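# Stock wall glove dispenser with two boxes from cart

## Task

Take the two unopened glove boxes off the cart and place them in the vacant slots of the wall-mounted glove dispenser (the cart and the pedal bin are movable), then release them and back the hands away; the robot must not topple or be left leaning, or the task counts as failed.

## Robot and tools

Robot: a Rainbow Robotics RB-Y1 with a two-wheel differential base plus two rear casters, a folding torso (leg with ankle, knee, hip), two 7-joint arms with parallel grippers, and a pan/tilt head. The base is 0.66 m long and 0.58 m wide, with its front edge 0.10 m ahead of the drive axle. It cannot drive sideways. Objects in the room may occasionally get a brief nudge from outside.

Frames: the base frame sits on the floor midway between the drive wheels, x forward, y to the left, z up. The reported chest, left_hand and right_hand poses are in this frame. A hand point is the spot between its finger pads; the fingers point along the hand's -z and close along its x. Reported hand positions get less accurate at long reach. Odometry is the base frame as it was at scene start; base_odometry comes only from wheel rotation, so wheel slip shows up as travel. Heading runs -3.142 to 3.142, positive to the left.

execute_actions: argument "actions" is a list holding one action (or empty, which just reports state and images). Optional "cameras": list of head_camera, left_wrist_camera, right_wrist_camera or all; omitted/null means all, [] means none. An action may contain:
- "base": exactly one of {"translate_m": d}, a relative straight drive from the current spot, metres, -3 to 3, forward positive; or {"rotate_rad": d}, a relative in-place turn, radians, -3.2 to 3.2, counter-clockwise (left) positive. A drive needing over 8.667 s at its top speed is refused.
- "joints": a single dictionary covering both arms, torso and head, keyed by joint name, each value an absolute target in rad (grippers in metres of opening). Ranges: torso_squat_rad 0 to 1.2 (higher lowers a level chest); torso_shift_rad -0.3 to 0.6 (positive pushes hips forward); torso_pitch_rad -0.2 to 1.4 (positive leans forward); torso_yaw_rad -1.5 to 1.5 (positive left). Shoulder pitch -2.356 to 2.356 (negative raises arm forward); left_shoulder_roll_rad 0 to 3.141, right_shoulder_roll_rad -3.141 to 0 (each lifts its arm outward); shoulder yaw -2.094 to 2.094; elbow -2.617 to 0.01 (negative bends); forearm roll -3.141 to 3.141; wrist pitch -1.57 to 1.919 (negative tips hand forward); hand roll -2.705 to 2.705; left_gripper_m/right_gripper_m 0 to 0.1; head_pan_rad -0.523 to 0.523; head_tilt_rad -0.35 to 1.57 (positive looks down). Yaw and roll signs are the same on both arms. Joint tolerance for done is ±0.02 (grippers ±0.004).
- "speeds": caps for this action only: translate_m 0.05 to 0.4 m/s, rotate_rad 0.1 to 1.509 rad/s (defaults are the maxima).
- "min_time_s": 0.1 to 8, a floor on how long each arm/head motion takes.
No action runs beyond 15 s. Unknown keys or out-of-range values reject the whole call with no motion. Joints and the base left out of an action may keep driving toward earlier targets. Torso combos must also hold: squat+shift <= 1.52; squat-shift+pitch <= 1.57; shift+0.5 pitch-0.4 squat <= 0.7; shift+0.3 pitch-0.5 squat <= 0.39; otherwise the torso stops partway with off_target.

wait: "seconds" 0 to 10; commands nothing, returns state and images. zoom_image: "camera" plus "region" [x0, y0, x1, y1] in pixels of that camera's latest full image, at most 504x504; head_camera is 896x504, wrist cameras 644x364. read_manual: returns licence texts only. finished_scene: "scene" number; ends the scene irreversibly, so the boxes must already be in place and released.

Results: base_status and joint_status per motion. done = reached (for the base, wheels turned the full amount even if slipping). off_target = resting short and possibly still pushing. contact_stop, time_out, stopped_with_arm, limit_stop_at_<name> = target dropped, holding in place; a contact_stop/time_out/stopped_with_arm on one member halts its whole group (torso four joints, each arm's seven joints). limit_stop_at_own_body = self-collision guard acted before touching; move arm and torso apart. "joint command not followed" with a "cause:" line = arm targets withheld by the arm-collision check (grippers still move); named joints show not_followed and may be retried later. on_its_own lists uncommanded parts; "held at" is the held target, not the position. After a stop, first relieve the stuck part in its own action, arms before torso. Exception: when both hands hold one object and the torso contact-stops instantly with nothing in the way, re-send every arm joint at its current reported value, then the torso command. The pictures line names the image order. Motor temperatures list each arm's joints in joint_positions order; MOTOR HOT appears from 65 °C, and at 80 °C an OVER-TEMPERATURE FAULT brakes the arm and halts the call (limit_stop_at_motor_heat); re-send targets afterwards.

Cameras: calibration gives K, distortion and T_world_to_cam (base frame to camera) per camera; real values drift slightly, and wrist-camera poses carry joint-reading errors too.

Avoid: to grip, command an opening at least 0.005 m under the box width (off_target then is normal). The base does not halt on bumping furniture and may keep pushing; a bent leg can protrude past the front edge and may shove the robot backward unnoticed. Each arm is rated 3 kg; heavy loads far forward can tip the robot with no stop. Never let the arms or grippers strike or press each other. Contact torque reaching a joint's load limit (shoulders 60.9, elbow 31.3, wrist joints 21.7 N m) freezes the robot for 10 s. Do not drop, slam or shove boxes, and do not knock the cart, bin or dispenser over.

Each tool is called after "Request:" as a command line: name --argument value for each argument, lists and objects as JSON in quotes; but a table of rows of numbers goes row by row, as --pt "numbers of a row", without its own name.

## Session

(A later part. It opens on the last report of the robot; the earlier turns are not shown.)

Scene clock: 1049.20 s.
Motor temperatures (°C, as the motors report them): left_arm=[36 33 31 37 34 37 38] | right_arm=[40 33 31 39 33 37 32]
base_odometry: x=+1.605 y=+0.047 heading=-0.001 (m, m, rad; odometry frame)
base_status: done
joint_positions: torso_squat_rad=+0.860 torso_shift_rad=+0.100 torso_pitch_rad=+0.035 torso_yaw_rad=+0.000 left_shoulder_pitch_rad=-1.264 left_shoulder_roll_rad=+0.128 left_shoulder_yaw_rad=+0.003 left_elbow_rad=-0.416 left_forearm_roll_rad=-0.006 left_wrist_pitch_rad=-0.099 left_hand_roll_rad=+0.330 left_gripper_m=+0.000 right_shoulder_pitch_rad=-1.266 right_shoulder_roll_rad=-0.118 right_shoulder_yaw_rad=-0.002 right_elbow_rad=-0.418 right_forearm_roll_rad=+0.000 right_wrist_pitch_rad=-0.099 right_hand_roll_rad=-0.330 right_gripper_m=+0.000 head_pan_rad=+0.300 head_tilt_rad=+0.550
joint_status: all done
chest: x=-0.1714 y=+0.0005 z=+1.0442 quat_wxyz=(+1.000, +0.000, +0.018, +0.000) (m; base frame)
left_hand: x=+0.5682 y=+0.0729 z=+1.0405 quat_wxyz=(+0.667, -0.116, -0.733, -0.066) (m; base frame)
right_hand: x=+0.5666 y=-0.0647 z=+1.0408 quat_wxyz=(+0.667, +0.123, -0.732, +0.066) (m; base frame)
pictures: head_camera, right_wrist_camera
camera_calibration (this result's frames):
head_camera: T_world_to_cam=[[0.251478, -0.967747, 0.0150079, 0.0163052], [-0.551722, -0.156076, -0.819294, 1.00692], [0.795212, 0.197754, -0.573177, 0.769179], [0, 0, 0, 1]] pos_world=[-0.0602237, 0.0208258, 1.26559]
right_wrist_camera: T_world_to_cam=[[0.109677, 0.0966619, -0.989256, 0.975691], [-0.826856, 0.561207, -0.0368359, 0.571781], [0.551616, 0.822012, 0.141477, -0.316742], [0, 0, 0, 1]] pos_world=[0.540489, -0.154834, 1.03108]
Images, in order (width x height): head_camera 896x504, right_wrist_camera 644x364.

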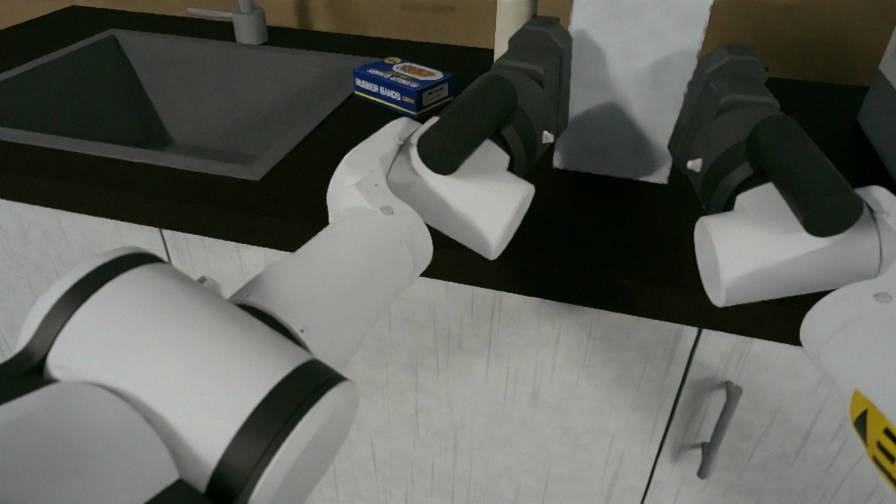

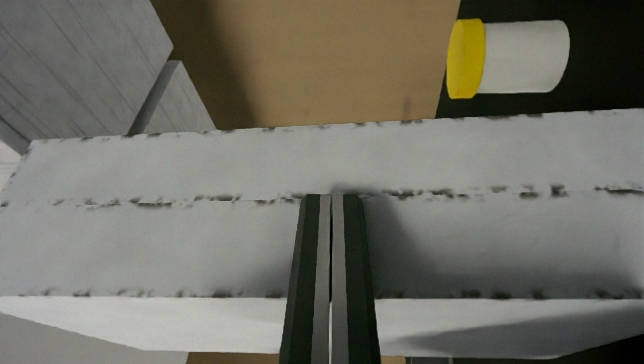

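Request:
execute_actions --actions '[{"joints":{"torso_squat_rad":0.9}}]' --cameras '["head_camera","right_wrist_camera"]'

Request:
execute_actions --actions '[{"joints":{"torso_squat_rad":0.94}}]' --cameras '["head_camera","right_wrist_camera"]'

Scene clock: 1055.77 s.
Motor temperatures (°C, as the motors report them): left_arm=[37 33 31 37 34 37 38] | right_arm=[40 33 31 39 33 37 32]
base_odometry: x=+1.605 y=+0.047 heading=-0.001 (m, m, rad; odometry frame)
base_status: not commanded
joint_positions: torso_squat_rad=+0.900 torso_shift_rad=+0.100 torso_pitch_rad=+0.034 torso_yaw_rad=+0.000 left_shoulder_pitch_rad=-1.265 left_shoulder_roll_rad=+0.128 left_shoulder_yaw_rad=+0.003 left_elbow_rad=-0.417 left_forearm_roll_rad=-0.006 left_wrist_pitch_rad=-0.100 left_hand_roll_rad=+0.330 left_gripper_m=+0.000 right_shoulder_pitch_rad=-1.267 right_shoulder_roll_rad=-0.118 right_shoulder_yaw_rad=-0.002 right_elbow_rad=-0.418 right_forearm_roll_rad=+0.000 right_wrist_pitch_rad=-0.099 right_hand_roll_rad=-0.330 right_gripper_m=+0.000 head_pan_rad=+0.300 head_tilt_rad=+0.550
joint_status: all done
chest: x=-0.1741 y=+0.0005 z=+1.0227 quat_wxyz=(+1.000, +0.000, +0.017, +0.000) (m; base frame)
left_hand: x=+0.5655 y=+0.0727 z=+1.0210 quat_wxyz=(+0.666, -0.116, -0.734, -0.066) (m; base frame)
right_hand: x=+0.5639 y=-0.0645 z=+1.0213 quat_wxyz=(+0.665, +0.123, -0.733, +0.066) (m; base frame)
pictures: head_camera, right_wrist_camera
camera_calibration (this result's frames):
head_camera: T_world_to_cam=[[0.251462, -0.967746, 0.0152889, 0.0169996], [-0.550807, -0.156077, -0.81991, 0.988605], [0.795851, 0.197755, -0.572289, 0.758225], [0, 0, 0, 1]] pos_world=[-0.0631784, 0.0208066, 1.24423]
right_wrist_camera: T_world_to_cam=[[0.112922, 0.0969683, -0.988861, 0.954513], [-0.826988, 0.560834, -0.0394418, 0.57145], [0.550762, 0.82223, 0.143522, -0.314262], [0, 0, 0, 1]] pos_world=[0.537881, -0.15465, 1.01152]
Images, in order (width x height): head_camera 896x504, right_wrist_camera 644x364.

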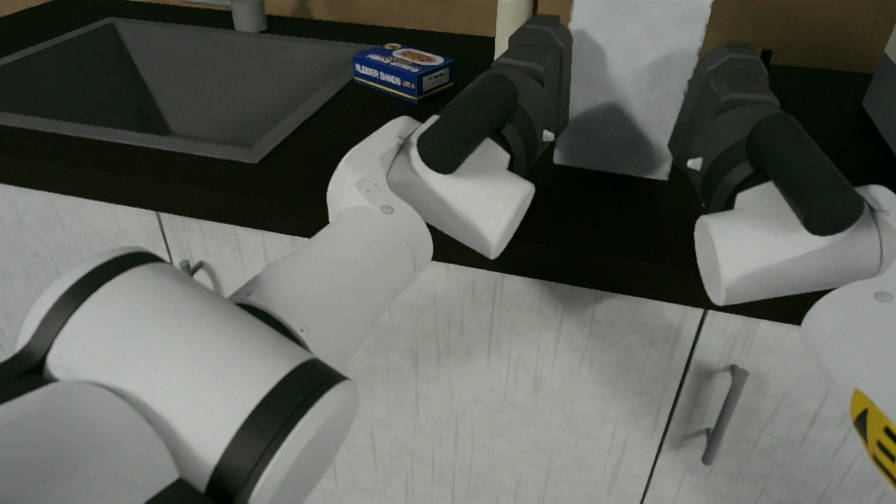

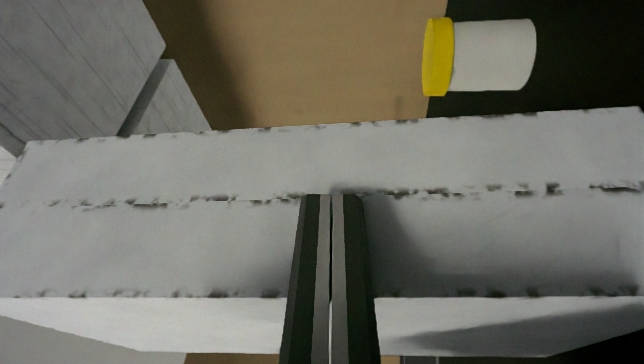

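Scene clock: 1056.57 s.
Motor temperatures (°C, as the motors report them): left_arm=[36 33 31 37 34 37 38] | right_arm=[40 33 31 39 33 37 32]
base_odometry: x=+1.605 y=+0.047 heading=-0.001 (m, m, rad; odometry frame)
base_status: not commanded
joint_positions: torso_squat_rad=+0.940 torso_shift_rad=+0.099 torso_pitch_rad=+0.032 torso_yaw_rad=+0.000 left_shoulder_pitch_rad=-1.269 left_shoulder_roll_rad=+0.129 left_shoulder_yaw_rad=+0.003 left_elbow_rad=-0.419 left_forearm_roll_rad=-0.006 left_wrist_pitch_rad=-0.101 left_hand_roll_rad=+0.330 left_gripper_m=+0.001 right_shoulder_pitch_rad=-1.272 right_shoulder_roll_rad=-0.120 right_shoulder_yaw_rad=-0.002 right_elbow_rad=-0.422 right_forearm_roll_rad=+0.000 right_wrist_pitch_rad=-0.101 right_hand_roll_rad=-0.330 right_gripper_m=+0.000 head_pan_rad=+0.300 head_tilt_rad=+0.550
joint_status: all done
chest: x=-0.1774 y=+0.0005 z=+1.0005 quat_wxyz=(+1.000, +0.000, +0.016, +0.000) (m; base frame)
left_hand: x=+0.5623 y=+0.0722 z=+1.0046 quat_wxyz=(+0.662, -0.117, -0.737, -0.067) (m; base frame)
right_hand: x=+0.5608 y=-0.0641 z=+1.0063 quat_wxyz=(+0.661, +0.123, -0.737, +0.067) (m; base frame)
pictures: head_camera, right_wrist_camera
camera_calibration (this result's frames):
head_camera: T_world_to_cam=[[0.251428, -0.967746, 0.0158831, 0.0175524], [-0.548868, -0.156078, -0.821208, 0.9702], [0.7972, 0.197757, -0.570407, 0.746505], [0, 0, 0, 1]] pos_world=[-0.0670146, 0.020787, 1.22227]
right_wrist_camera: T_world_to_cam=[[0.12458, 0.0982737, -0.987331, 0.931971], [-0.82715, 0.559873, -0.0486414, 0.57736], [0.548, 0.82273, 0.151036, -0.316697], [0, 0, 0, 1]] pos_world=[0.535008, -0.15428, 0.99608]
Images, in order (width x height): head_camera 896x504, right_wrist_camera 644x364.

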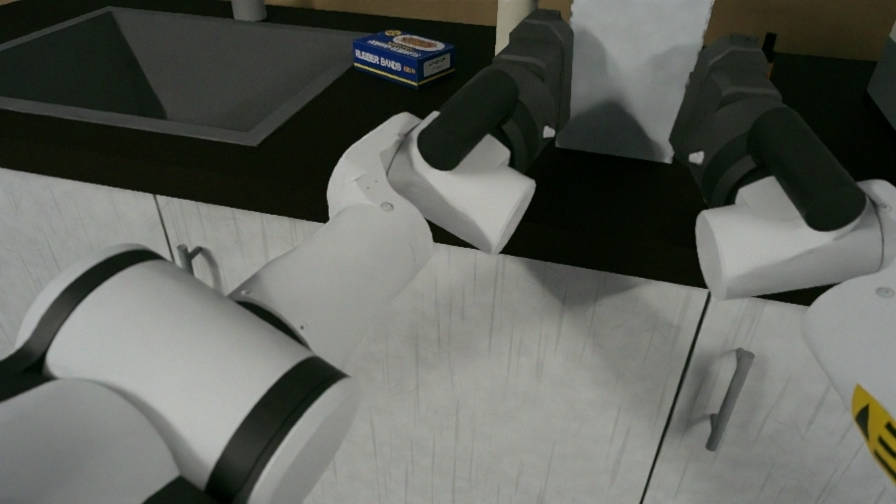

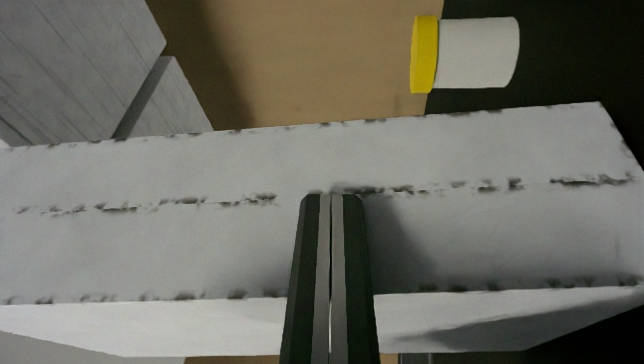

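Touched down. Release, back off.

Request:
execute_actions --actions '[{"joints":{"left_shoulder_roll_rad":0.3,"right_shoulder_roll_rad":-0.3,"torso_squat_rad":0.92},"min_time_s":1.5}]' --cameras '[]'

Request:
execute_actions --actions '[{"base":{"translate_m":-0.4},"joints":{"head_pan_rad":0,"head_tilt_rad":0.3}}]' --cameras '["head_camera"]'

Scene clock: 1062.50 s.
Motor temperatures (°C, as the motors report them): left_arm=[36 33 31 36 34 36 38] | right_arm=[39 33 31 38 33 37 32]
base_odometry: x=+1.605 y=+0.047 heading=-0.001 (m, m, rad; odometry frame)
base_status: not commanded
joint_positions: torso_squat_rad=+0.920 torso_shift_rad=+0.100 torso_pitch_rad=+0.035 torso_yaw_rad=+0.000 left_shoulder_pitch_rad=-1.267 left_shoulder_roll_rad=+0.300 left_shoulder_yaw_rad=+0.001 left_elbow_rad=-0.418 left_forearm_roll_rad=-0.006 left_wrist_pitch_rad=-0.100 left_hand_roll_rad=+0.330 left_gripper_m=+0.000 right_shoulder_pitch_rad=-1.270 right_shoulder_roll_rad=-0.300 right_shoulder_yaw_rad=+0.000 right_elbow_rad=-0.420 right_forearm_roll_rad=+0.000 right_wrist_pitch_rad=-0.100 right_hand_roll_rad=-0.330 right_gripper_m=+0.000 head_pan_rad=+0.300 head_tilt_rad=+0.550
joint_status: all done
chest: x=-0.1750 y=+0.0005 z=+1.0117 quat_wxyz=(+1.000, +0.000, +0.017, +0.000) (m; base frame)
left_hand: x=+0.5817 y=+0.1889 z=+1.0483 quat_wxyz=(+0.650, -0.039, -0.758, -0.041) (m; base frame)
right_hand: x=+0.5817 y=-0.1868 z=+1.0518 quat_wxyz=(+0.648, +0.042, -0.759, +0.040) (m; base frame)
pictures: none
No camera images: the call's "cameras" was empty. Leave "cameras" out to get every camera's image.

Scene clock: 1065.03 s.
Motor temperatures (°C, as the motors report them): left_arm=[36 33 31 36 34 36 38] | right_arm=[39 33 31 38 33 36 32]
base_odometry: x=+1.205 y=+0.047 heading=-0.002 (m, m, rad; odometry frame)
base_status: done
joint_positions: torso_squat_rad=+0.920 torso_shift_rad=+0.100 torso_pitch_rad=+0.035 torso_yaw_rad=+0.000 left_shoulder_pitch_rad=-1.267 left_shoulder_roll_rad=+0.300 left_shoulder_yaw_rad=+0.001 left_elbow_rad=-0.417 left_forearm_roll_rad=-0.006 left_wrist_pitch_rad=-0.100 left_hand_roll_rad=+0.330 left_gripper_m=+0.000 right_shoulder_pitch_rad=-1.270 right_shoulder_roll_rad=-0.300 right_shoulder_yaw_rad=+0.000 right_elbow_rad=-0.420 right_forearm_roll_rad=+0.000 right_wrist_pitch_rad=-0.100 right_hand_roll_rad=-0.330 right_gripper_m=+0.000 head_pan_rad=+0.000 head_tilt_rad=+0.300
joint_status: all done
chest: x=-0.1750 y=+0.0005 z=+1.0117 quat_wxyz=(+1.000, +0.000, +0.017, +0.000) (m; base frame)
left_hand: x=+0.5818 y=+0.1890 z=+1.0479 quat_wxyz=(+0.650, -0.039, -0.758, -0.041) (m; base frame)
right_hand: x=+0.5818 y=-0.1869 z=+1.0514 quat_wxyz=(+0.648, +0.042, -0.759, +0.040) (m; base frame)
pictures: head_camera
camera_calibration (this result's frames):
head_camera: T_world_to_cam=[[-0.0502987, -0.998643, 0.0134721, -0.024491], [-0.3535, 0.00518551, -0.93542, 1.14773], [0.934081, -0.0518128, -0.353281, 0.507658], [0, 0, 0, 1]] pos_world=[-0.0697049, -0.00410613, 1.25328]
Images, in order (width x height): head_camera 896x504.

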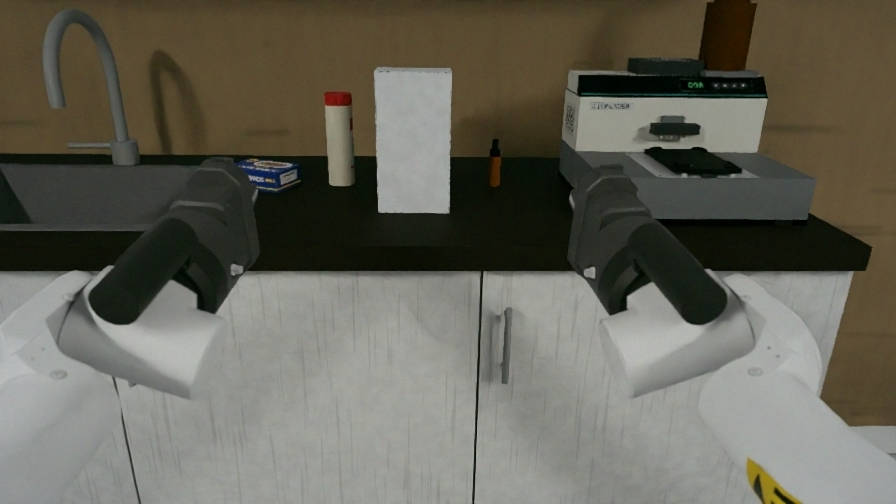

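Request:
execute_actions --actions '[{"joints":{"left_shoulder_pitch_rad":-1.65,"left_shoulder_roll_rad":0.23,"left_shoulder_yaw_rad":0.335,"left_elbow_rad":-0.4,"left_wrist_pitch_rad":1.88,"left_hand_roll_rad":0.395,"left_gripper_m":0.1,"right_shoulder_pitch_rad":-0.1,"right_shoulder_roll_rad":-0.2,"right_elbow_rad":-0.4,"right_wrist_pitch_rad":0,"right_hand_roll_rad":0,"torso_pitch_rad":-0.13,"torso_shift_rad":0.3,"torso_yaw_rad":-0.265,"torso_squat_rad":0.6,"head_pan_rad":0.26,"head_tilt_rad":0.4}}]'

Scene clock: 1081.07 s.
Motor temperatures (°C, as the motors report them): left_arm=[35 32 31 35 34 35 38] | right_arm=[37 32 31 36 33 35 32]
base_odometry: x=+1.205 y=+0.047 heading=-0.002 (m, m, rad; odometry frame)
base_status: not commanded
joint_positions: torso_squat_rad=+0.600 torso_shift_rad=+0.300 torso_pitch_rad=-0.130 torso_yaw_rad=-0.265 left_shoulder_pitch_rad=-1.650 left_shoulder_roll_rad=+0.230 left_shoulder_yaw_rad=+0.335 left_elbow_rad=-0.400 left_forearm_roll_rad=-0.006 left_wrist_pitch_rad=+1.880 left_hand_roll_rad=+0.395 left_gripper_m=+0.100 right_shoulder_pitch_rad=-0.100 right_shoulder_roll_rad=-0.200 right_shoulder_yaw_rad=+0.000 right_elbow_rad=-0.400 right_forearm_roll_rad=+0.000 right_wrist_pitch_rad=+0.000 right_hand_roll_rad=+0.000 right_gripper_m=+0.000 head_pan_rad=+0.260 head_tilt_rad=+0.400
joint_status: all done
chest: x=-0.0973 y=+0.0006 z=+1.1392 quat_wxyz=(+0.989, +0.008, -0.064, -0.132) (m; base frame)
left_hand: x=+0.4656 y=+0.0012 z=+1.1836 quat_wxyz=(+0.992, -0.012, -0.127, -0.004) (m; base frame)
right_hand: x=+0.1421 y=-0.4146 z=+0.5452 quat_wxyz=(+0.943, -0.120, -0.292, -0.104) (m; base frame)
pictures: head_camera, left_wrist_camera, right_wrist_camera
camera_calibration (this result's frames):
head_camera: T_world_to_cam=[[-0.0558414, -0.998394, 0.00956681, -0.0249823], [-0.292318, 0.00718634, -0.956294, 1.31865], [0.954689, -0.0561974, -0.29225, 0.43242], [0, 0, 0, 1]] pos_world=[-0.0287574, -0.0101175, 1.38763]
left_wrist_camera: T_world_to_cam=[[0.964727, -0.0138105, 0.26289, -0.760201], [-0.189178, -0.730816, 0.655835, -0.662267], [0.183067, -0.682434, -0.707651, 0.843184], [0, 0, 0, 1]] pos_world=[0.453741, 0.0809235, 1.23087]
right_wrist_camera: T_world_to_cam=[[-0.79296, 0.114966, -0.598328, 0.488543], [-0.157229, 0.910161, 0.383257, 0.219395], [0.588637, 0.397982, -0.703646, 0.554917], [0, 0, 0, 1]] pos_world=[0.0952462, -0.476698, 0.598689]
Images, in order (width x height): head_camera 896x504, left_wrist_camera 644x364, right_wrist_camera 644x364.

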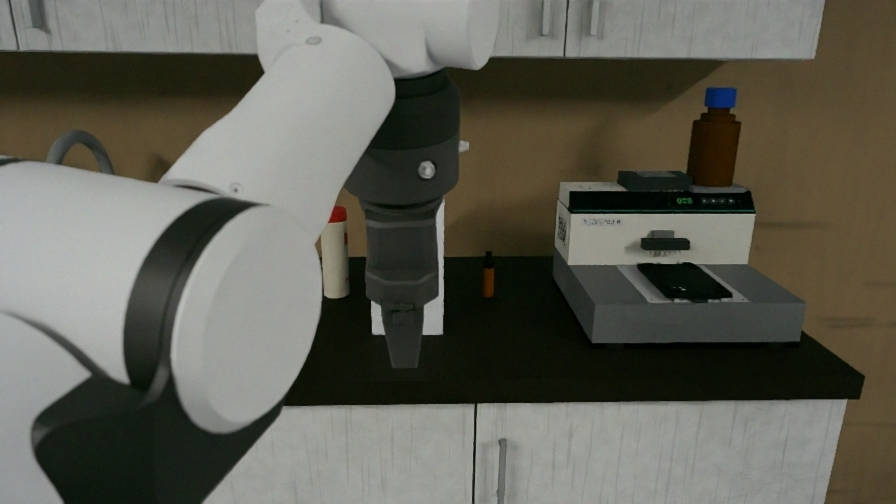

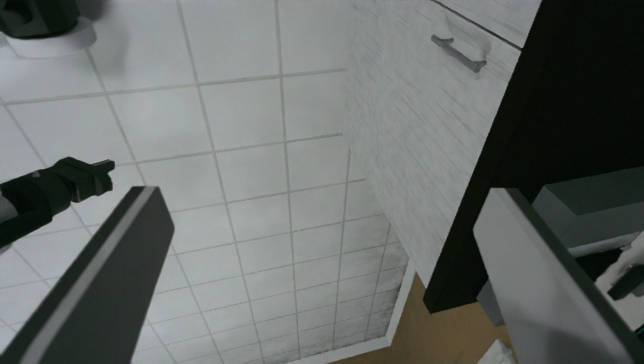

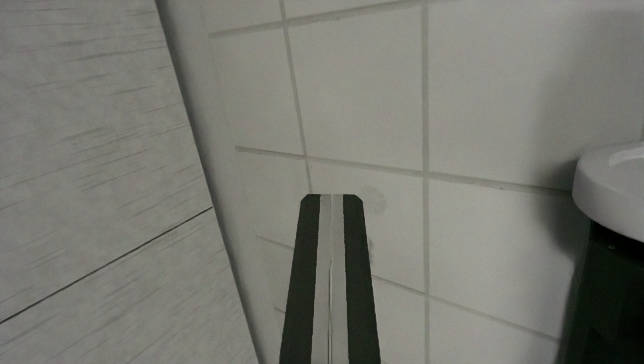

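Request:
execute_actions --actions '[{"joints":{"torso_pitch_rad":0.1,"torso_squat_rad":0.3,"torso_shift_rad":0.2}}]' --cameras '[]'

Scene clock: 1092.07 s.
Motor temperatures (°C, as the motors report them): left_arm=[34 31 31 35 34 35 38] | right_arm=[35 31 31 35 33 35 32]
base_odometry: x=+1.205 y=+0.047 heading=-0.002 (m, m, rad; odometry frame)
base_status: not commanded
joint_positions: torso_squat_rad=+0.300 torso_shift_rad=+0.200 torso_pitch_rad=+0.100 torso_yaw_rad=-0.265 left_shoulder_pitch_rad=-1.650 left_shoulder_roll_rad=+0.230 left_shoulder_yaw_rad=+0.335 left_elbow_rad=-0.400 left_forearm_roll_rad=-0.006 left_wrist_pitch_rad=+1.880 left_hand_roll_rad=+0.395 left_gripper_m=+0.100 right_shoulder_pitch_rad=-0.100 right_shoulder_roll_rad=-0.200 right_shoulder_yaw_rad=+0.000 right_elbow_rad=-0.400 right_forearm_roll_rad=+0.000 right_wrist_pitch_rad=+0.000 right_hand_roll_rad=+0.000 right_gripper_m=+0.000 head_pan_rad=+0.260 head_tilt_rad=+0.400
joint_status: all done
chest: x=-0.0643 y=+0.0007 z=+1.2438 quat_wxyz=(+0.990, -0.007, +0.049, -0.132) (m; base frame)
left_hand: x=+0.4939 y=+0.0011 z=+1.1588 quat_wxyz=(+1.000, -0.012, -0.013, -0.003) (m; base frame)
right_hand: x=+0.0335 y=-0.4145 z=+0.6109 quat_wxyz=(+0.970, -0.132, -0.182, -0.089) (m; base frame)
pictures: none
No camera images: the call's "cameras" was empty. Leave "cameras" out to get every camera's image.

Request:
execute_actions --actions '[{"base":{"translate_m":0.4},"joints":{"torso_squat_rad":0.05,"torso_shift_rad":0.15,"head_tilt_rad":0.6}}]'

Scene clock: 1100.63 s.
Motor temperatures (°C, as the motors report them): left_arm=[34 31 31 34 34 35 38] | right_arm=[34 31 31 35 33 35 32]
base_odometry: x=+1.605 y=+0.047 heading=-0.002 (m, m, rad; odometry frame)
base_status: done
joint_positions: torso_squat_rad=+0.050 torso_shift_rad=+0.150 torso_pitch_rad=+0.100 torso_yaw_rad=-0.265 left_shoulder_pitch_rad=-1.650 left_shoulder_roll_rad=+0.230 left_shoulder_yaw_rad=+0.335 left_elbow_rad=-0.400 left_forearm_roll_rad=-0.006 left_wrist_pitch_rad=+1.880 left_hand_roll_rad=+0.395 left_gripper_m=+0.100 right_shoulder_pitch_rad=-0.100 right_shoulder_roll_rad=-0.200 right_shoulder_yaw_rad=+0.000 right_elbow_rad=-0.400 right_forearm_roll_rad=+0.000 right_wrist_pitch_rad=+0.000 right_hand_roll_rad=+0.000 right_gripper_m=+0.000 head_pan_rad=+0.260 head_tilt_rad=+0.600
joint_status: all done
chest: x=-0.0926 y=+0.0007 z=+1.2797 quat_wxyz=(+0.990, -0.007, +0.050, -0.132) (m; base frame)
left_hand: x=+0.4656 y=+0.0012 z=+1.1945 quat_wxyz=(+1.000, -0.012, -0.013, -0.003) (m; base frame)
right_hand: x=+0.0052 y=-0.4145 z=+0.6467 quat_wxyz=(+0.970, -0.132, -0.182, -0.089) (m; base frame)
pictures: head_camera, left_wrist_camera, right_wrist_camera
camera_calibration (this result's frames):
head_camera: T_world_to_cam=[[-0.0472374, -0.998401, 0.0310624, -0.0546297], [-0.66429, 0.00817542, -0.74743, 1.13617], [0.74598, -0.0559411, -0.663614, 0.961487], [0, 0, 0, 1]] pos_world=[0.0349164, -0.0100443, 1.48896]
left_wrist_camera: T_world_to_cam=[[0.999254, -0.0140733, 0.0359718, -0.508049], [-0.0348321, -0.730827, 0.681673, -0.772173], [0.0166958, -0.682417, -0.730772, 0.956], [0, 0, 0, 1]] pos_world=[0.464812, 0.080916, 1.24326]
right_wrist_camera: T_world_to_cam=[[-0.908352, 0.115101, -0.402056, 0.314412], [-0.0656905, 0.910177, 0.408978, 0.141752], [0.413015, 0.397907, -0.8192, 0.782519], [0, 0, 0, 1]] pos_world=[-0.0282841, -0.476579, 0.709477]
Images, in order (width x height): head_camera 896x504, left_wrist_camera 644x364, right_wrist_camera 644x364.

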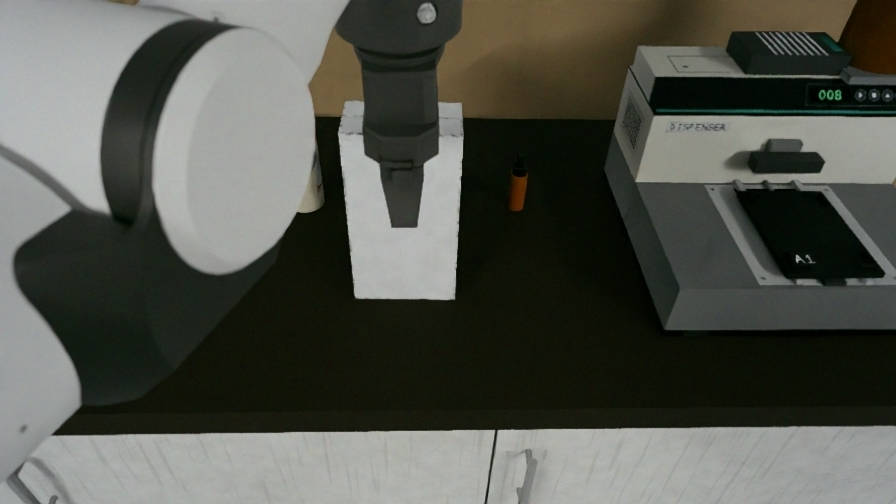

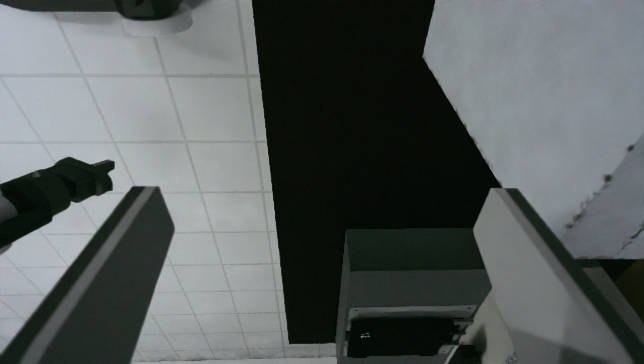

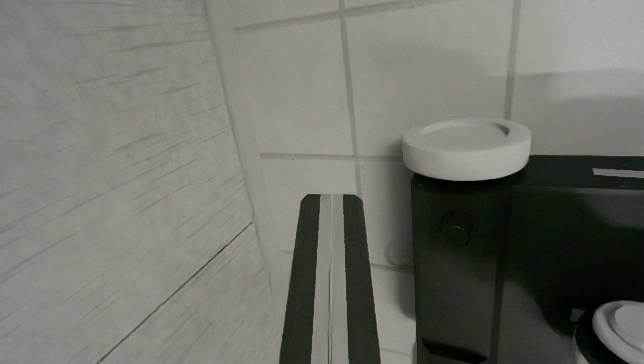

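Request:
execute_actions --actions '[{"joints":{"torso_pitch_rad":0.03,"torso_shift_rad":0.2}}]' --cameras '[]'

Request:
execute_actions --actions '[{"base":{"translate_m":0.15},"speeds":{"translate_m":0.07}}]'

Scene clock: 1110.10 s.
Motor temperatures (°C, as the motors report them): left_arm=[34 31 31 34 34 34 38] | right_arm=[33 31 30 34 33 34 32]
base_odometry: x=+1.605 y=+0.047 heading=-0.002 (m, m, rad; odometry frame)
base_status: not commanded
joint_positions: torso_squat_rad=+0.050 torso_shift_rad=+0.200 torso_pitch_rad=+0.030 torso_yaw_rad=-0.265 left_shoulder_pitch_rad=-1.650 left_shoulder_roll_rad=+0.230 left_shoulder_yaw_rad=+0.335 left_elbow_rad=-0.400 left_forearm_roll_rad=-0.006 left_wrist_pitch_rad=+1.880 left_hand_roll_rad=+0.395 left_gripper_m=+0.100 right_shoulder_pitch_rad=-0.100 right_shoulder_roll_rad=-0.200 right_shoulder_yaw_rad=+0.000 right_elbow_rad=-0.400 right_forearm_roll_rad=+0.000 right_wrist_pitch_rad=+0.000 right_hand_roll_rad=+0.000 right_gripper_m=+0.000 head_pan_rad=+0.260 head_tilt_rad=+0.600
joint_status: all done
chest: x=-0.0799 y=+0.0007 z=+1.2750 quat_wxyz=(+0.991, -0.002, +0.015, -0.132) (m; base frame)
left_hand: x=+0.4829 y=+0.0012 z=+1.2291 quat_wxyz=(+0.999, -0.012, -0.048, -0.003) (m; base frame)
right_hand: x=+0.0620 y=-0.4145 z=+0.6505 quat_wxyz=(+0.963, -0.128, -0.216, -0.094) (m; base frame)
pictures: none
No camera images: the call's "cameras" was empty. Leave "cameras" out to get every camera's image.

Scene clock: 1113.10 s.
Motor temperatures (°C, as the motors report them): left_arm=[33 31 31 34 34 34 38] | right_arm=[33 31 30 34 33 34 32]
base_odometry: x=+1.755 y=+0.046 heading=-0.003 (m, m, rad; odometry frame)
base_status: done
joint_positions: torso_squat_rad=+0.050 torso_shift_rad=+0.200 torso_pitch_rad=+0.030 torso_yaw_rad=-0.265 left_shoulder_pitch_rad=-1.650 left_shoulder_roll_rad=+0.230 left_shoulder_yaw_rad=+0.335 left_elbow_rad=-0.400 left_forearm_roll_rad=-0.006 left_wrist_pitch_rad=+1.880 left_hand_roll_rad=+0.395 left_gripper_m=+0.100 right_shoulder_pitch_rad=-0.100 right_shoulder_roll_rad=-0.200 right_shoulder_yaw_rad=+0.000 right_elbow_rad=-0.400 right_forearm_roll_rad=+0.000 right_wrist_pitch_rad=+0.000 right_hand_roll_rad=+0.000 right_gripper_m=+0.000 head_pan_rad=+0.260 head_tilt_rad=+0.600
joint_status: not commanded
chest: x=-0.0799 y=+0.0007 z=+1.2750 quat_wxyz=(+0.991, -0.002, +0.015, -0.132) (m; base frame)
left_hand: x=+0.4829 y=+0.0012 z=+1.2292 quat_wxyz=(+0.999, -0.012, -0.048, -0.003) (m; base frame)
right_hand: x=+0.0620 y=-0.4145 z=+0.6505 quat_wxyz=(+0.963, -0.128, -0.216, -0.094) (m; base frame)
pictures: head_camera, left_wrist_camera, right_wrist_camera
camera_calibration (this result's frames):
head_camera: T_world_to_cam=[[-0.049236, -0.998404, 0.0276774, -0.0497313], [-0.610271, 0.00813564, -0.792151, 1.20247], [0.790661, -0.0558931, -0.609698, 0.883714], [0, 0, 0, 1]] pos_world=[0.0326671, -0.0100412, 1.49271]
left_wrist_camera: T_world_to_cam=[[0.994279, -0.014015, 0.105894, -0.610149], [-0.0824629, -0.730837, 0.677552, -0.767101], [0.0678951, -0.682408, -0.727812, 0.95269], [0, 0, 0, 1]] pos_world=[0.478718, 0.0809459, 1.27774]
right_wrist_camera: T_world_to_cam=[[-0.877949, 0.115049, -0.464724, 0.40643], [-0.0942433, 0.910171, 0.403369, 0.149374], [0.469386, 0.397935, -0.788242, 0.738467], [0, 0, 0, 1]] pos_world=[0.0242769, -0.476577, 0.710715]
Images, in order (width x height): head_camera 896x504, left_wrist_camera 644x364, right_wrist_camera 644x364.

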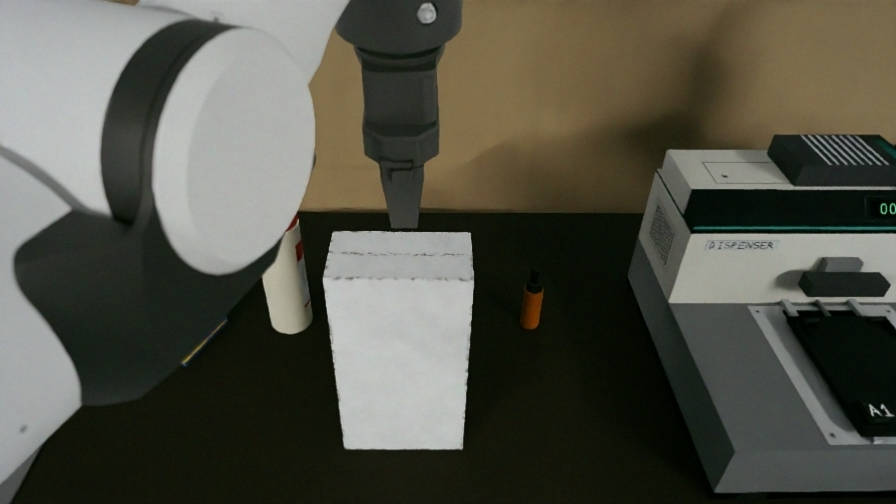

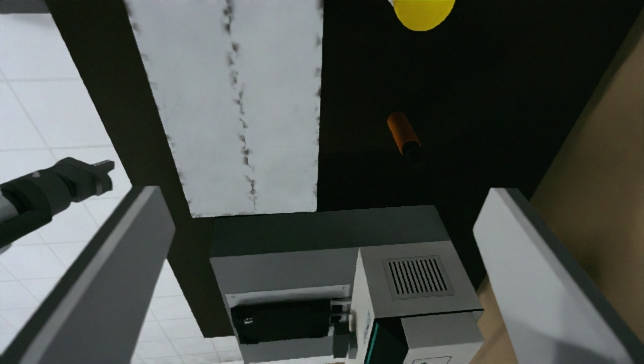

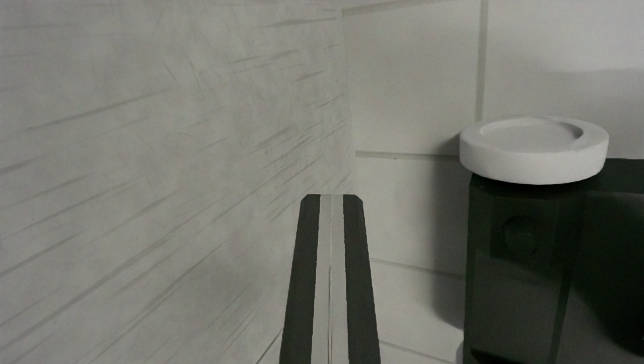

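Request:
execute_actions --actions '[{"base":{"translate_m":-0.04},"speeds":{"translate_m":0.07}}]' --cameras '["left_wrist_camera"]'

Request:
execute_actions --actions '[{"joints":{"torso_pitch_rad":0.1}}]' --cameras '["left_wrist_camera","head_camera"]'

Scene clock: 1122.47 s.
Motor temperatures (°C, as the motors report them): left_arm=[33 30 31 34 34 34 38] | right_arm=[32 31 30 33 33 34 32]
base_odometry: x=+1.715 y=+0.046 heading=-0.003 (m, m, rad; odometry frame)
base_status: done
joint_positions: torso_squat_rad=+0.050 torso_shift_rad=+0.200 torso_pitch_rad=+0.030 torso_yaw_rad=-0.265 left_shoulder_pitch_rad=-1.650 left_shoulder_roll_rad=+0.230 left_shoulder_yaw_rad=+0.335 left_elbow_rad=-0.400 left_forearm_roll_rad=-0.006 left_wrist_pitch_rad=+1.880 left_hand_roll_rad=+0.395 left_gripper_m=+0.100 right_shoulder_pitch_rad=-0.100 right_shoulder_roll_rad=-0.200 right_shoulder_yaw_rad=+0.000 right_elbow_rad=-0.400 right_forearm_roll_rad=+0.000 right_wrist_pitch_rad=+0.000 right_hand_roll_rad=+0.000 right_gripper_m=+0.000 head_pan_rad=+0.260 head_tilt_rad=+0.600
joint_status: not commanded
chest: x=-0.0799 y=+0.0007 z=+1.2750 quat_wxyz=(+0.991, -0.002, +0.015, -0.132) (m; base frame)
left_hand: x=+0.4828 y=+0.0012 z=+1.2292 quat_wxyz=(+0.999, -0.012, -0.048, -0.003) (m; base frame)
right_hand: x=+0.0621 y=-0.4145 z=+0.6505 quat_wxyz=(+0.963, -0.128, -0.216, -0.094) (m; base frame)
pictures: left_wrist_camera
camera_calibration (this result's frames):
left_wrist_camera: T_world_to_cam=[[0.99427, -0.0140161, 0.105972, -0.610203], [-0.0825166, -0.73084, 0.677543, -0.767102], [0.0679518, -0.682405, -0.727809, 0.952699], [0, 0, 0, 1]] pos_world=[0.478671, 0.0809459, 1.27779]
Images, in order (width x height): left_wrist_camera 644x364.

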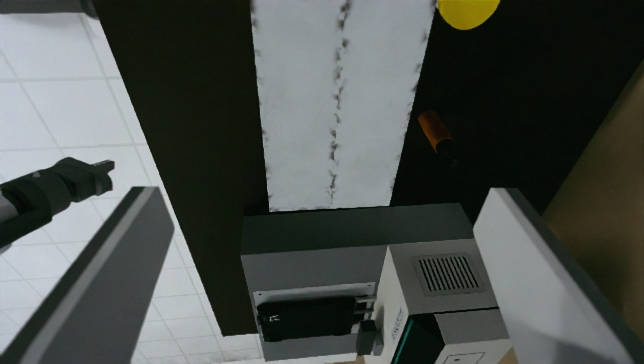

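Scene clock: 1123.60 s.
Motor temperatures (°C, as the motors report them): left_arm=[33 30 31 34 34 34 38] | right_arm=[32 31 30 33 33 34 32]
base_odometry: x=+1.715 y=+0.046 heading=-0.003 (m, m, rad; odometry frame)
base_status: not commanded
joint_positions: torso_squat_rad=+0.050 torso_shift_rad=+0.200 torso_pitch_rad=+0.100 torso_yaw_rad=-0.265 left_shoulder_pitch_rad=-1.650 left_shoulder_roll_rad=+0.230 left_shoulder_yaw_rad=+0.335 left_elbow_rad=-0.400 left_forearm_roll_rad=-0.006 left_wrist_pitch_rad=+1.880 left_hand_roll_rad=+0.395 left_gripper_m=+0.100 right_shoulder_pitch_rad=-0.100 right_shoulder_roll_rad=-0.200 right_shoulder_yaw_rad=+0.000 right_elbow_rad=-0.400 right_forearm_roll_rad=+0.000 right_wrist_pitch_rad=+0.000 right_hand_roll_rad=+0.000 right_gripper_m=+0.000 head_pan_rad=+0.260 head_tilt_rad=+0.600
joint_status: all done
chest: x=-0.0583 y=+0.0007 z=+1.2736 quat_wxyz=(+0.990, -0.007, +0.049, -0.132) (m; base frame)
left_hand: x=+0.4999 y=+0.0012 z=+1.1885 quat_wxyz=(+1.000, -0.012, -0.013, -0.003) (m; base frame)
right_hand: x=+0.0396 y=-0.4145 z=+0.6407 quat_wxyz=(+0.970, -0.132, -0.182, -0.089) (m; base frame)
pictures: head_camera, left_wrist_camera
camera_calibration (this result's frames):
head_camera: T_world_to_cam=[[-0.0472471, -0.9984, 0.0310521, -0.0528126], [-0.664122, 0.00817701, -0.74758, 1.15463], [0.74613, -0.0559434, -0.663446, 0.931645], [0, 0, 0, 1]] pos_world=[0.0691923, -0.0100502, 1.48292]
left_wrist_camera: T_world_to_cam=[[0.999247, -0.0140775, 0.0361482, -0.542349], [-0.0349553, -0.730838, 0.681655, -0.766829], [0.0168225, -0.682405, -0.73078, 0.951009], [0, 0, 0, 1]] pos_world=[0.499138, 0.0809105, 1.2373]
Images, in order (width x height): head_camera 896x504, left_wrist_camera 644x364.

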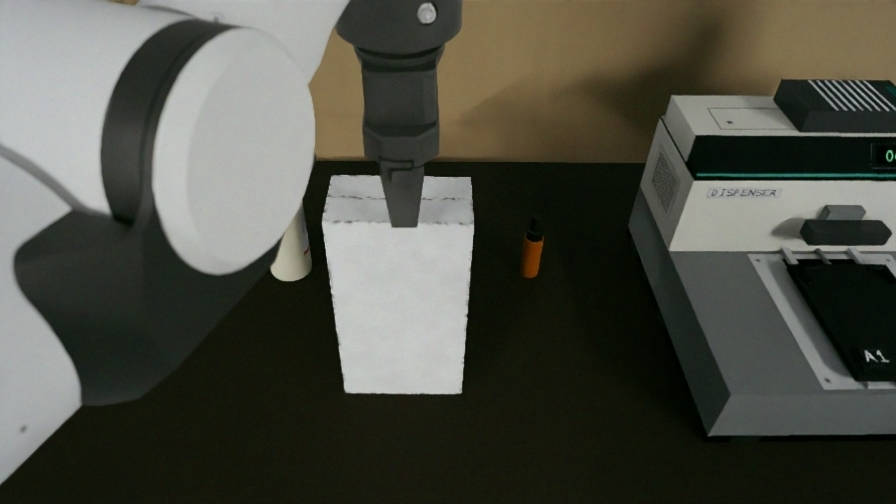

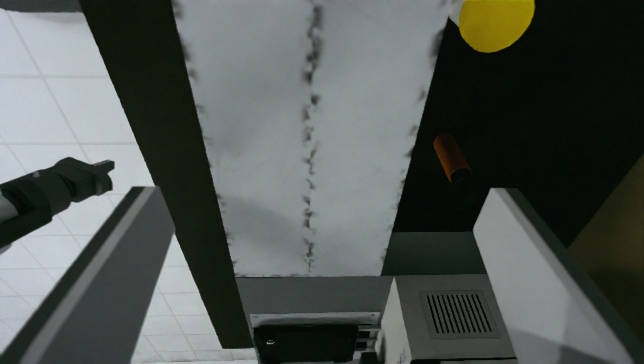

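Request:
execute_actions --actions '[{"joints":{"torso_squat_rad":0.45}}]' --cameras '["left_wrist_camera","head_camera"]'

Request:
execute_actions --actions '[{"joints":{"left_gripper_m":0.05}}]' --cameras '[]'

Request:
execute_actions --actions '[{"joints":{"torso_squat_rad":0.2}}]' --cameras '["head_camera"]'

Scene clock: 1132.17 s.
Motor temperatures (°C, as the motors report them): left_arm=[33 30 31 34 34 34 38] | right_arm=[31 31 30 33 33 34 32]
base_odometry: x=+1.715 y=+0.046 heading=-0.003 (m, m, rad; odometry frame)
base_status: not commanded
joint_positions: torso_squat_rad=+0.450 torso_shift_rad=+0.200 torso_pitch_rad=+0.100 torso_yaw_rad=-0.265 left_shoulder_pitch_rad=-1.650 left_shoulder_roll_rad=+0.230 left_shoulder_yaw_rad=+0.335 left_elbow_rad=-0.400 left_forearm_roll_rad=-0.006 left_wrist_pitch_rad=+1.880 left_hand_roll_rad=+0.395 left_gripper_m=+0.100 right_shoulder_pitch_rad=-0.100 right_shoulder_roll_rad=-0.200 right_shoulder_yaw_rad=+0.000 right_elbow_rad=-0.400 right_forearm_roll_rad=+0.000 right_wrist_pitch_rad=+0.000 right_hand_roll_rad=+0.000 right_gripper_m=+0.000 head_pan_rad=+0.260 head_tilt_rad=+0.600
joint_status: all done
chest: x=-0.0720 y=+0.0007 z=+1.2062 quat_wxyz=(+0.990, -0.007, +0.049, -0.132) (m; base frame)
left_hand: x=+0.4861 y=+0.0011 z=+1.1212 quat_wxyz=(+1.000, -0.012, -0.013, -0.003) (m; base frame)
right_hand: x=+0.0260 y=-0.4146 z=+0.5733 quat_wxyz=(+0.970, -0.132, -0.182, -0.089) (m; base frame)
pictures: head_camera, left_wrist_camera
camera_calibration (this result's frames):
head_camera: T_world_to_cam=[[-0.0472518, -0.9984, 0.0310443, -0.0514223], [-0.664004, 0.00817706, -0.747684, 1.09522], [0.746235, -0.055943, -0.663328, 0.89705], [0, 0, 0, 1]] pos_world=[0.0553928, -0.0101121, 1.41552]
left_wrist_camera: T_world_to_cam=[[0.999241, -0.0140775, 0.0363144, -0.526359], [-0.0350686, -0.730839, 0.681649, -0.721399], [0.0169441, -0.682405, -0.730778, 0.901935], [0, 0, 0, 1]] pos_world=[0.485379, 0.0808488, 1.16997]
Images, in order (width x height): head_camera 896x504, left_wrist_camera 644x364.

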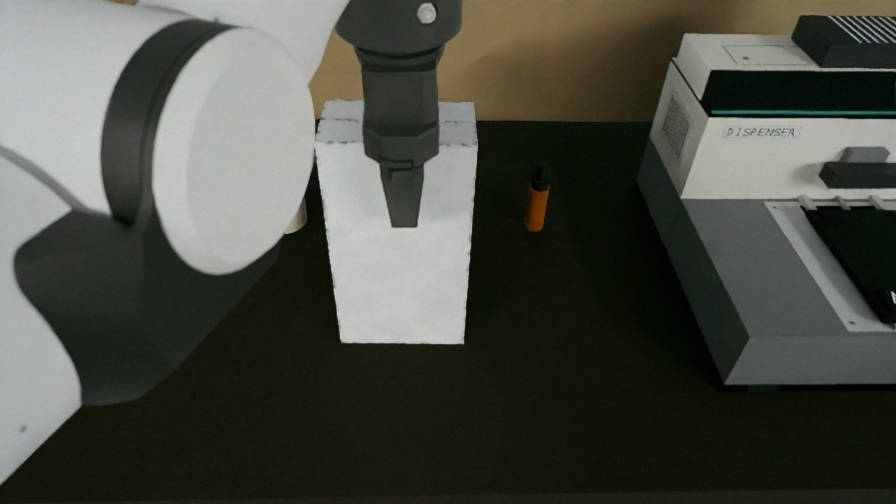

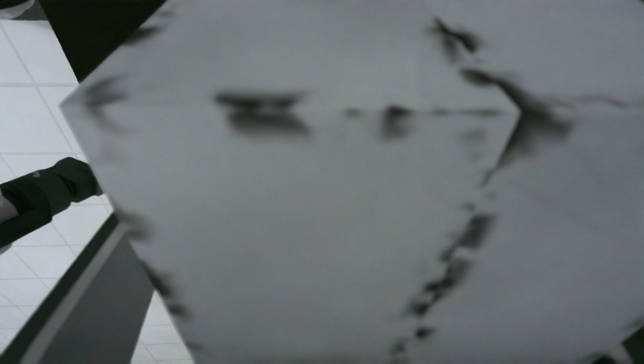

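Scene clock: 1133.17 s.
Motor temperatures (°C, as the motors report them): left_arm=[33 30 31 34 34 34 38] | right_arm=[31 31 30 33 33 34 32]
base_odometry: x=+1.715 y=+0.046 heading=-0.003 (m, m, rad; odometry frame)
base_status: not commanded
joint_positions: torso_squat_rad=+0.450 torso_shift_rad=+0.200 torso_pitch_rad=+0.100 torso_yaw_rad=-0.265 left_shoulder_pitch_rad=-1.650 left_shoulder_roll_rad=+0.230 left_shoulder_yaw_rad=+0.335 left_elbow_rad=-0.400 left_forearm_roll_rad=-0.006 left_wrist_pitch_rad=+1.880 left_hand_roll_rad=+0.395 left_gripper_m=+0.062 right_shoulder_pitch_rad=-0.100 right_shoulder_roll_rad=-0.200 right_shoulder_yaw_rad=+0.000 right_elbow_rad=-0.400 right_forearm_roll_rad=+0.000 right_wrist_pitch_rad=+0.000 right_hand_roll_rad=+0.000 right_gripper_m=+0.000 head_pan_rad=+0.260 head_tilt_rad=+0.600
joint_status: left_gripper_m off_target (ended at +0.062, target +0.050)
chest: x=-0.0720 y=+0.0007 z=+1.2062 quat_wxyz=(+0.990, -0.007, +0.049, -0.132) (m; base frame)
left_hand: x=+0.4861 y=+0.0011 z=+1.1212 quat_wxyz=(+1.000, -0.012, -0.013, -0.003) (m; base frame)
right_hand: x=+0.0260 y=-0.4146 z=+0.5733 quat_wxyz=(+0.970, -0.132, -0.182, -0.089) (m; base frame)
pictures: none
No camera images: the call's "cameras" was empty. Leave "cameras" out to get every camera's image.

Scene clock: 1134.80 s.
Motor temperatures (°C, as the motors report them): left_arm=[33 30 31 34 34 34 38] | right_arm=[31 31 30 33 33 34 32]
base_odometry: x=+1.715 y=+0.046 heading=-0.003 (m, m, rad; odometry frame)
base_status: not commanded
joint_positions: torso_squat_rad=+0.200 torso_shift_rad=+0.200 torso_pitch_rad=+0.100 torso_yaw_rad=-0.265 left_shoulder_pitch_rad=-1.650 left_shoulder_roll_rad=+0.230 left_shoulder_yaw_rad=+0.335 left_elbow_rad=-0.400 left_forearm_roll_rad=-0.006 left_wrist_pitch_rad=+1.880 left_hand_roll_rad=+0.395 left_gripper_m=+0.062 right_shoulder_pitch_rad=-0.100 right_shoulder_roll_rad=-0.200 right_shoulder_yaw_rad=+0.000 right_elbow_rad=-0.400 right_forearm_roll_rad=+0.000 right_wrist_pitch_rad=+0.000 right_hand_roll_rad=+0.000 right_gripper_m=+0.000 head_pan_rad=+0.260 head_tilt_rad=+0.600
joint_status: all done
chest: x=-0.0607 y=+0.0007 z=+1.2607 quat_wxyz=(+0.990, -0.007, +0.050, -0.132) (m; base frame)
left_hand: x=+0.4974 y=+0.0012 z=+1.1753 quat_wxyz=(+1.000, -0.012, -0.012, -0.003) (m; base frame)
right_hand: x=+0.0370 y=-0.4145 z=+0.6278 quat_wxyz=(+0.970, -0.132, -0.182, -0.089) (m; base frame)
pictures: head_camera
camera_calibration (this result's frames):
head_camera: T_world_to_cam=[[-0.0472341, -0.9984, 0.0310723, -0.0525632], [-0.664446, 0.00817761, -0.747291, 1.14305], [0.745842, -0.0559435, -0.66377, 0.925296], [0, 0, 0, 1]] pos_world=[0.0668908, -0.0100622, 1.47001]
Images, in order (width x height): head_camera 896x504.

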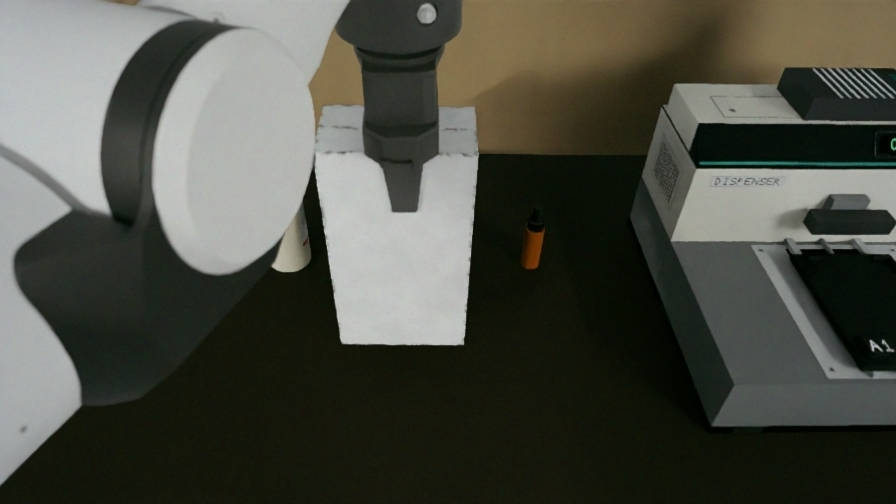

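Request:
execute_actions --actions '[{"base":{"translate_m":-1.265},"speeds":{"translate_m":0.3}}]' --cameras '[]'

Request:
execute_actions --actions '[{"base":{"rotate_rad":-1.572},"speeds":{"rotate_rad":0.6},"joints":{"torso_pitch_rad":-0.13,"torso_shift_rad":0.3,"torso_squat_rad":0.45,"torso_yaw_rad":0.07,"left_hand_roll_rad":0.06,"head_pan_rad":0.1,"head_tilt_rad":0.3}}]' --cameras '[]'

Request:
execute_actions --actions '[{"base":{"translate_m":1.9},"speeds":{"translate_m":0.3}}]' --cameras '["head_camera","left_wrist_camera"]'

Scene clock: 1150.47 s.
Motor temperatures (°C, as the motors report them): left_arm=[33 30 31 34 34 34 38] | right_arm=[31 30 30 32 33 34 32]
base_odometry: x=+0.450 y=+0.050 heading=-0.004 (m, m, rad; odometry frame)
base_status: done
joint_positions: torso_squat_rad=+0.200 torso_shift_rad=+0.200 torso_pitch_rad=+0.100 torso_yaw_rad=-0.265 left_shoulder_pitch_rad=-1.650 left_shoulder_roll_rad=+0.230 left_shoulder_yaw_rad=+0.335 left_elbow_rad=-0.400 left_forearm_roll_rad=-0.006 left_wrist_pitch_rad=+1.880 left_hand_roll_rad=+0.395 left_gripper_m=+0.062 right_shoulder_pitch_rad=-0.100 right_shoulder_roll_rad=-0.200 right_shoulder_yaw_rad=+0.000 right_elbow_rad=-0.400 right_forearm_roll_rad=+0.000 right_wrist_pitch_rad=+0.000 right_hand_roll_rad=+0.000 right_gripper_m=+0.000 head_pan_rad=+0.260 head_tilt_rad=+0.600
joint_status: not commanded
chest: x=-0.0608 y=+0.0007 z=+1.2608 quat_wxyz=(+0.990, -0.007, +0.050, -0.132) (m; base frame)
left_hand: x=+0.4972 y=+0.0012 z=+1.1753 quat_wxyz=(+1.000, -0.012, -0.012, -0.003) (m; base frame)
right_hand: x=+0.0370 y=-0.4145 z=+0.6278 quat_wxyz=(+0.970, -0.132, -0.182, -0.089) (m; base frame)
pictures: none
No camera images: the call's "cameras" was empty. Leave "cameras" out to get every camera's image.

Scene clock: 1154.63 s.
Motor temperatures (°C, as the motors report them): left_arm=[33 30 31 34 34 34 38] | right_arm=[30 30 30 32 33 34 32]
base_odometry: x=+0.450 y=+0.051 heading=-1.575 (m, m, rad; odometry frame)
base_status: done
joint_positions: torso_squat_rad=+0.450 torso_shift_rad=+0.300 torso_pitch_rad=-0.130 torso_yaw_rad=+0.070 left_shoulder_pitch_rad=-1.650 left_shoulder_roll_rad=+0.230 left_shoulder_yaw_rad=+0.335 left_elbow_rad=-0.400 left_forearm_roll_rad=-0.006 left_wrist_pitch_rad=+1.880 left_hand_roll_rad=+0.060 left_gripper_m=+0.062 right_shoulder_pitch_rad=-0.100 right_shoulder_roll_rad=-0.200 right_shoulder_yaw_rad=+0.000 right_elbow_rad=-0.400 right_forearm_roll_rad=+0.000 right_wrist_pitch_rad=+0.000 right_hand_roll_rad=+0.000 right_gripper_m=+0.000 head_pan_rad=+0.100 head_tilt_rad=+0.300
joint_status: all done
chest: x=-0.0818 y=+0.0006 z=+1.1895 quat_wxyz=(+0.997, -0.002, -0.065, +0.035) (m; base frame)
left_hand: x=+0.4497 y=+0.1865 z=+1.2292 quat_wxyz=(+0.992, +0.010, -0.127, -0.003) (m; base frame)
right_hand: x=+0.2842 y=-0.3387 z=+0.6120 quat_wxyz=(+0.944, -0.091, -0.310, +0.060) (m; base frame)
pictures: none
No camera images: the call's "cameras" was empty. Leave "cameras" out to get every camera's image.

Scene clock: 1162.27 s.
Motor temperatures (°C, as the motors report them): left_arm=[33 30 31 34 34 34 38] | right_arm=[30 30 30 32 33 34 32]
base_odometry: x=+0.441 y=-1.849 heading=-1.576 (m, m, rad; odometry frame)
base_status: done
joint_positions: torso_squat_rad=+0.450 torso_shift_rad=+0.300 torso_pitch_rad=-0.130 torso_yaw_rad=+0.070 left_shoulder_pitch_rad=-1.650 left_shoulder_roll_rad=+0.230 left_shoulder_yaw_rad=+0.335 left_elbow_rad=-0.400 left_forearm_roll_rad=-0.006 left_wrist_pitch_rad=+1.880 left_hand_roll_rad=+0.060 left_gripper_m=+0.062 right_shoulder_pitch_rad=-0.100 right_shoulder_roll_rad=-0.200 right_shoulder_yaw_rad=+0.000 right_elbow_rad=-0.400 right_forearm_roll_rad=+0.000 right_wrist_pitch_rad=+0.000 right_hand_roll_rad=+0.000 right_gripper_m=+0.000 head_pan_rad=+0.100 head_tilt_rad=+0.300
joint_status: not commanded
chest: x=-0.0817 y=+0.0006 z=+1.1895 quat_wxyz=(+0.997, -0.002, -0.065, +0.035) (m; base frame)
left_hand: x=+0.4498 y=+0.1865 z=+1.2292 quat_wxyz=(+0.992, +0.010, -0.127, -0.003) (m; base frame)
right_hand: x=+0.2842 y=-0.3387 z=+0.6120 quat_wxyz=(+0.945, -0.091, -0.310, +0.060) (m; base frame)
pictures: head_camera, left_wrist_camera
camera_calibration (this result's frames):
head_camera: T_world_to_cam=[[0.116605, -0.99281, 0.02703, -0.0267133], [-0.191806, -0.0492141, -0.980198, 1.41348], [0.974481, 0.109111, -0.196166, 0.299702], [0, 0, 0, 1]] pos_world=[-0.0178241, 0.0103412, 1.44501]
left_wrist_camera: T_world_to_cam=[[0.964989, -0.0169248, 0.261744, -0.752508], [-0.182784, -0.759089, 0.624799, -0.519171], [0.188112, -0.650767, -0.735606, 1.03099], [0, 0, 0, 1]] pos_world=[0.437324, 0.264101, 1.27974]
Images, in order (width x height): head_camera 896x504, left_wrist_camera 644x364.

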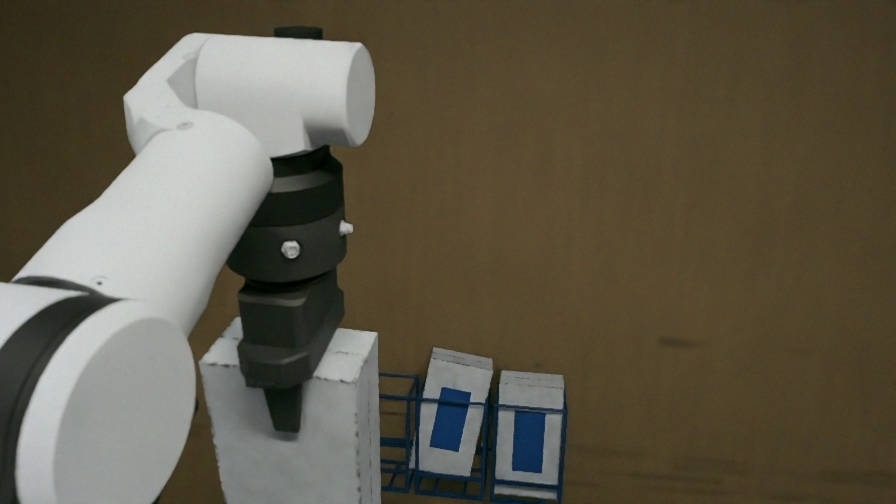

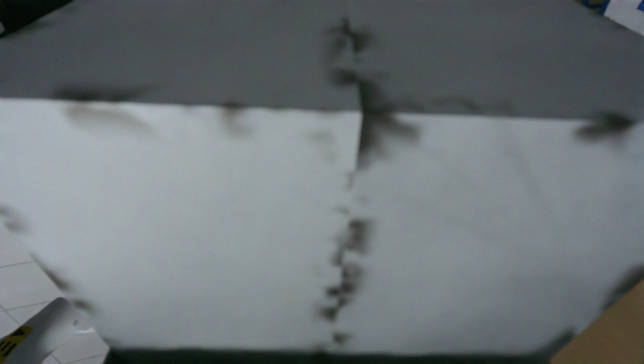

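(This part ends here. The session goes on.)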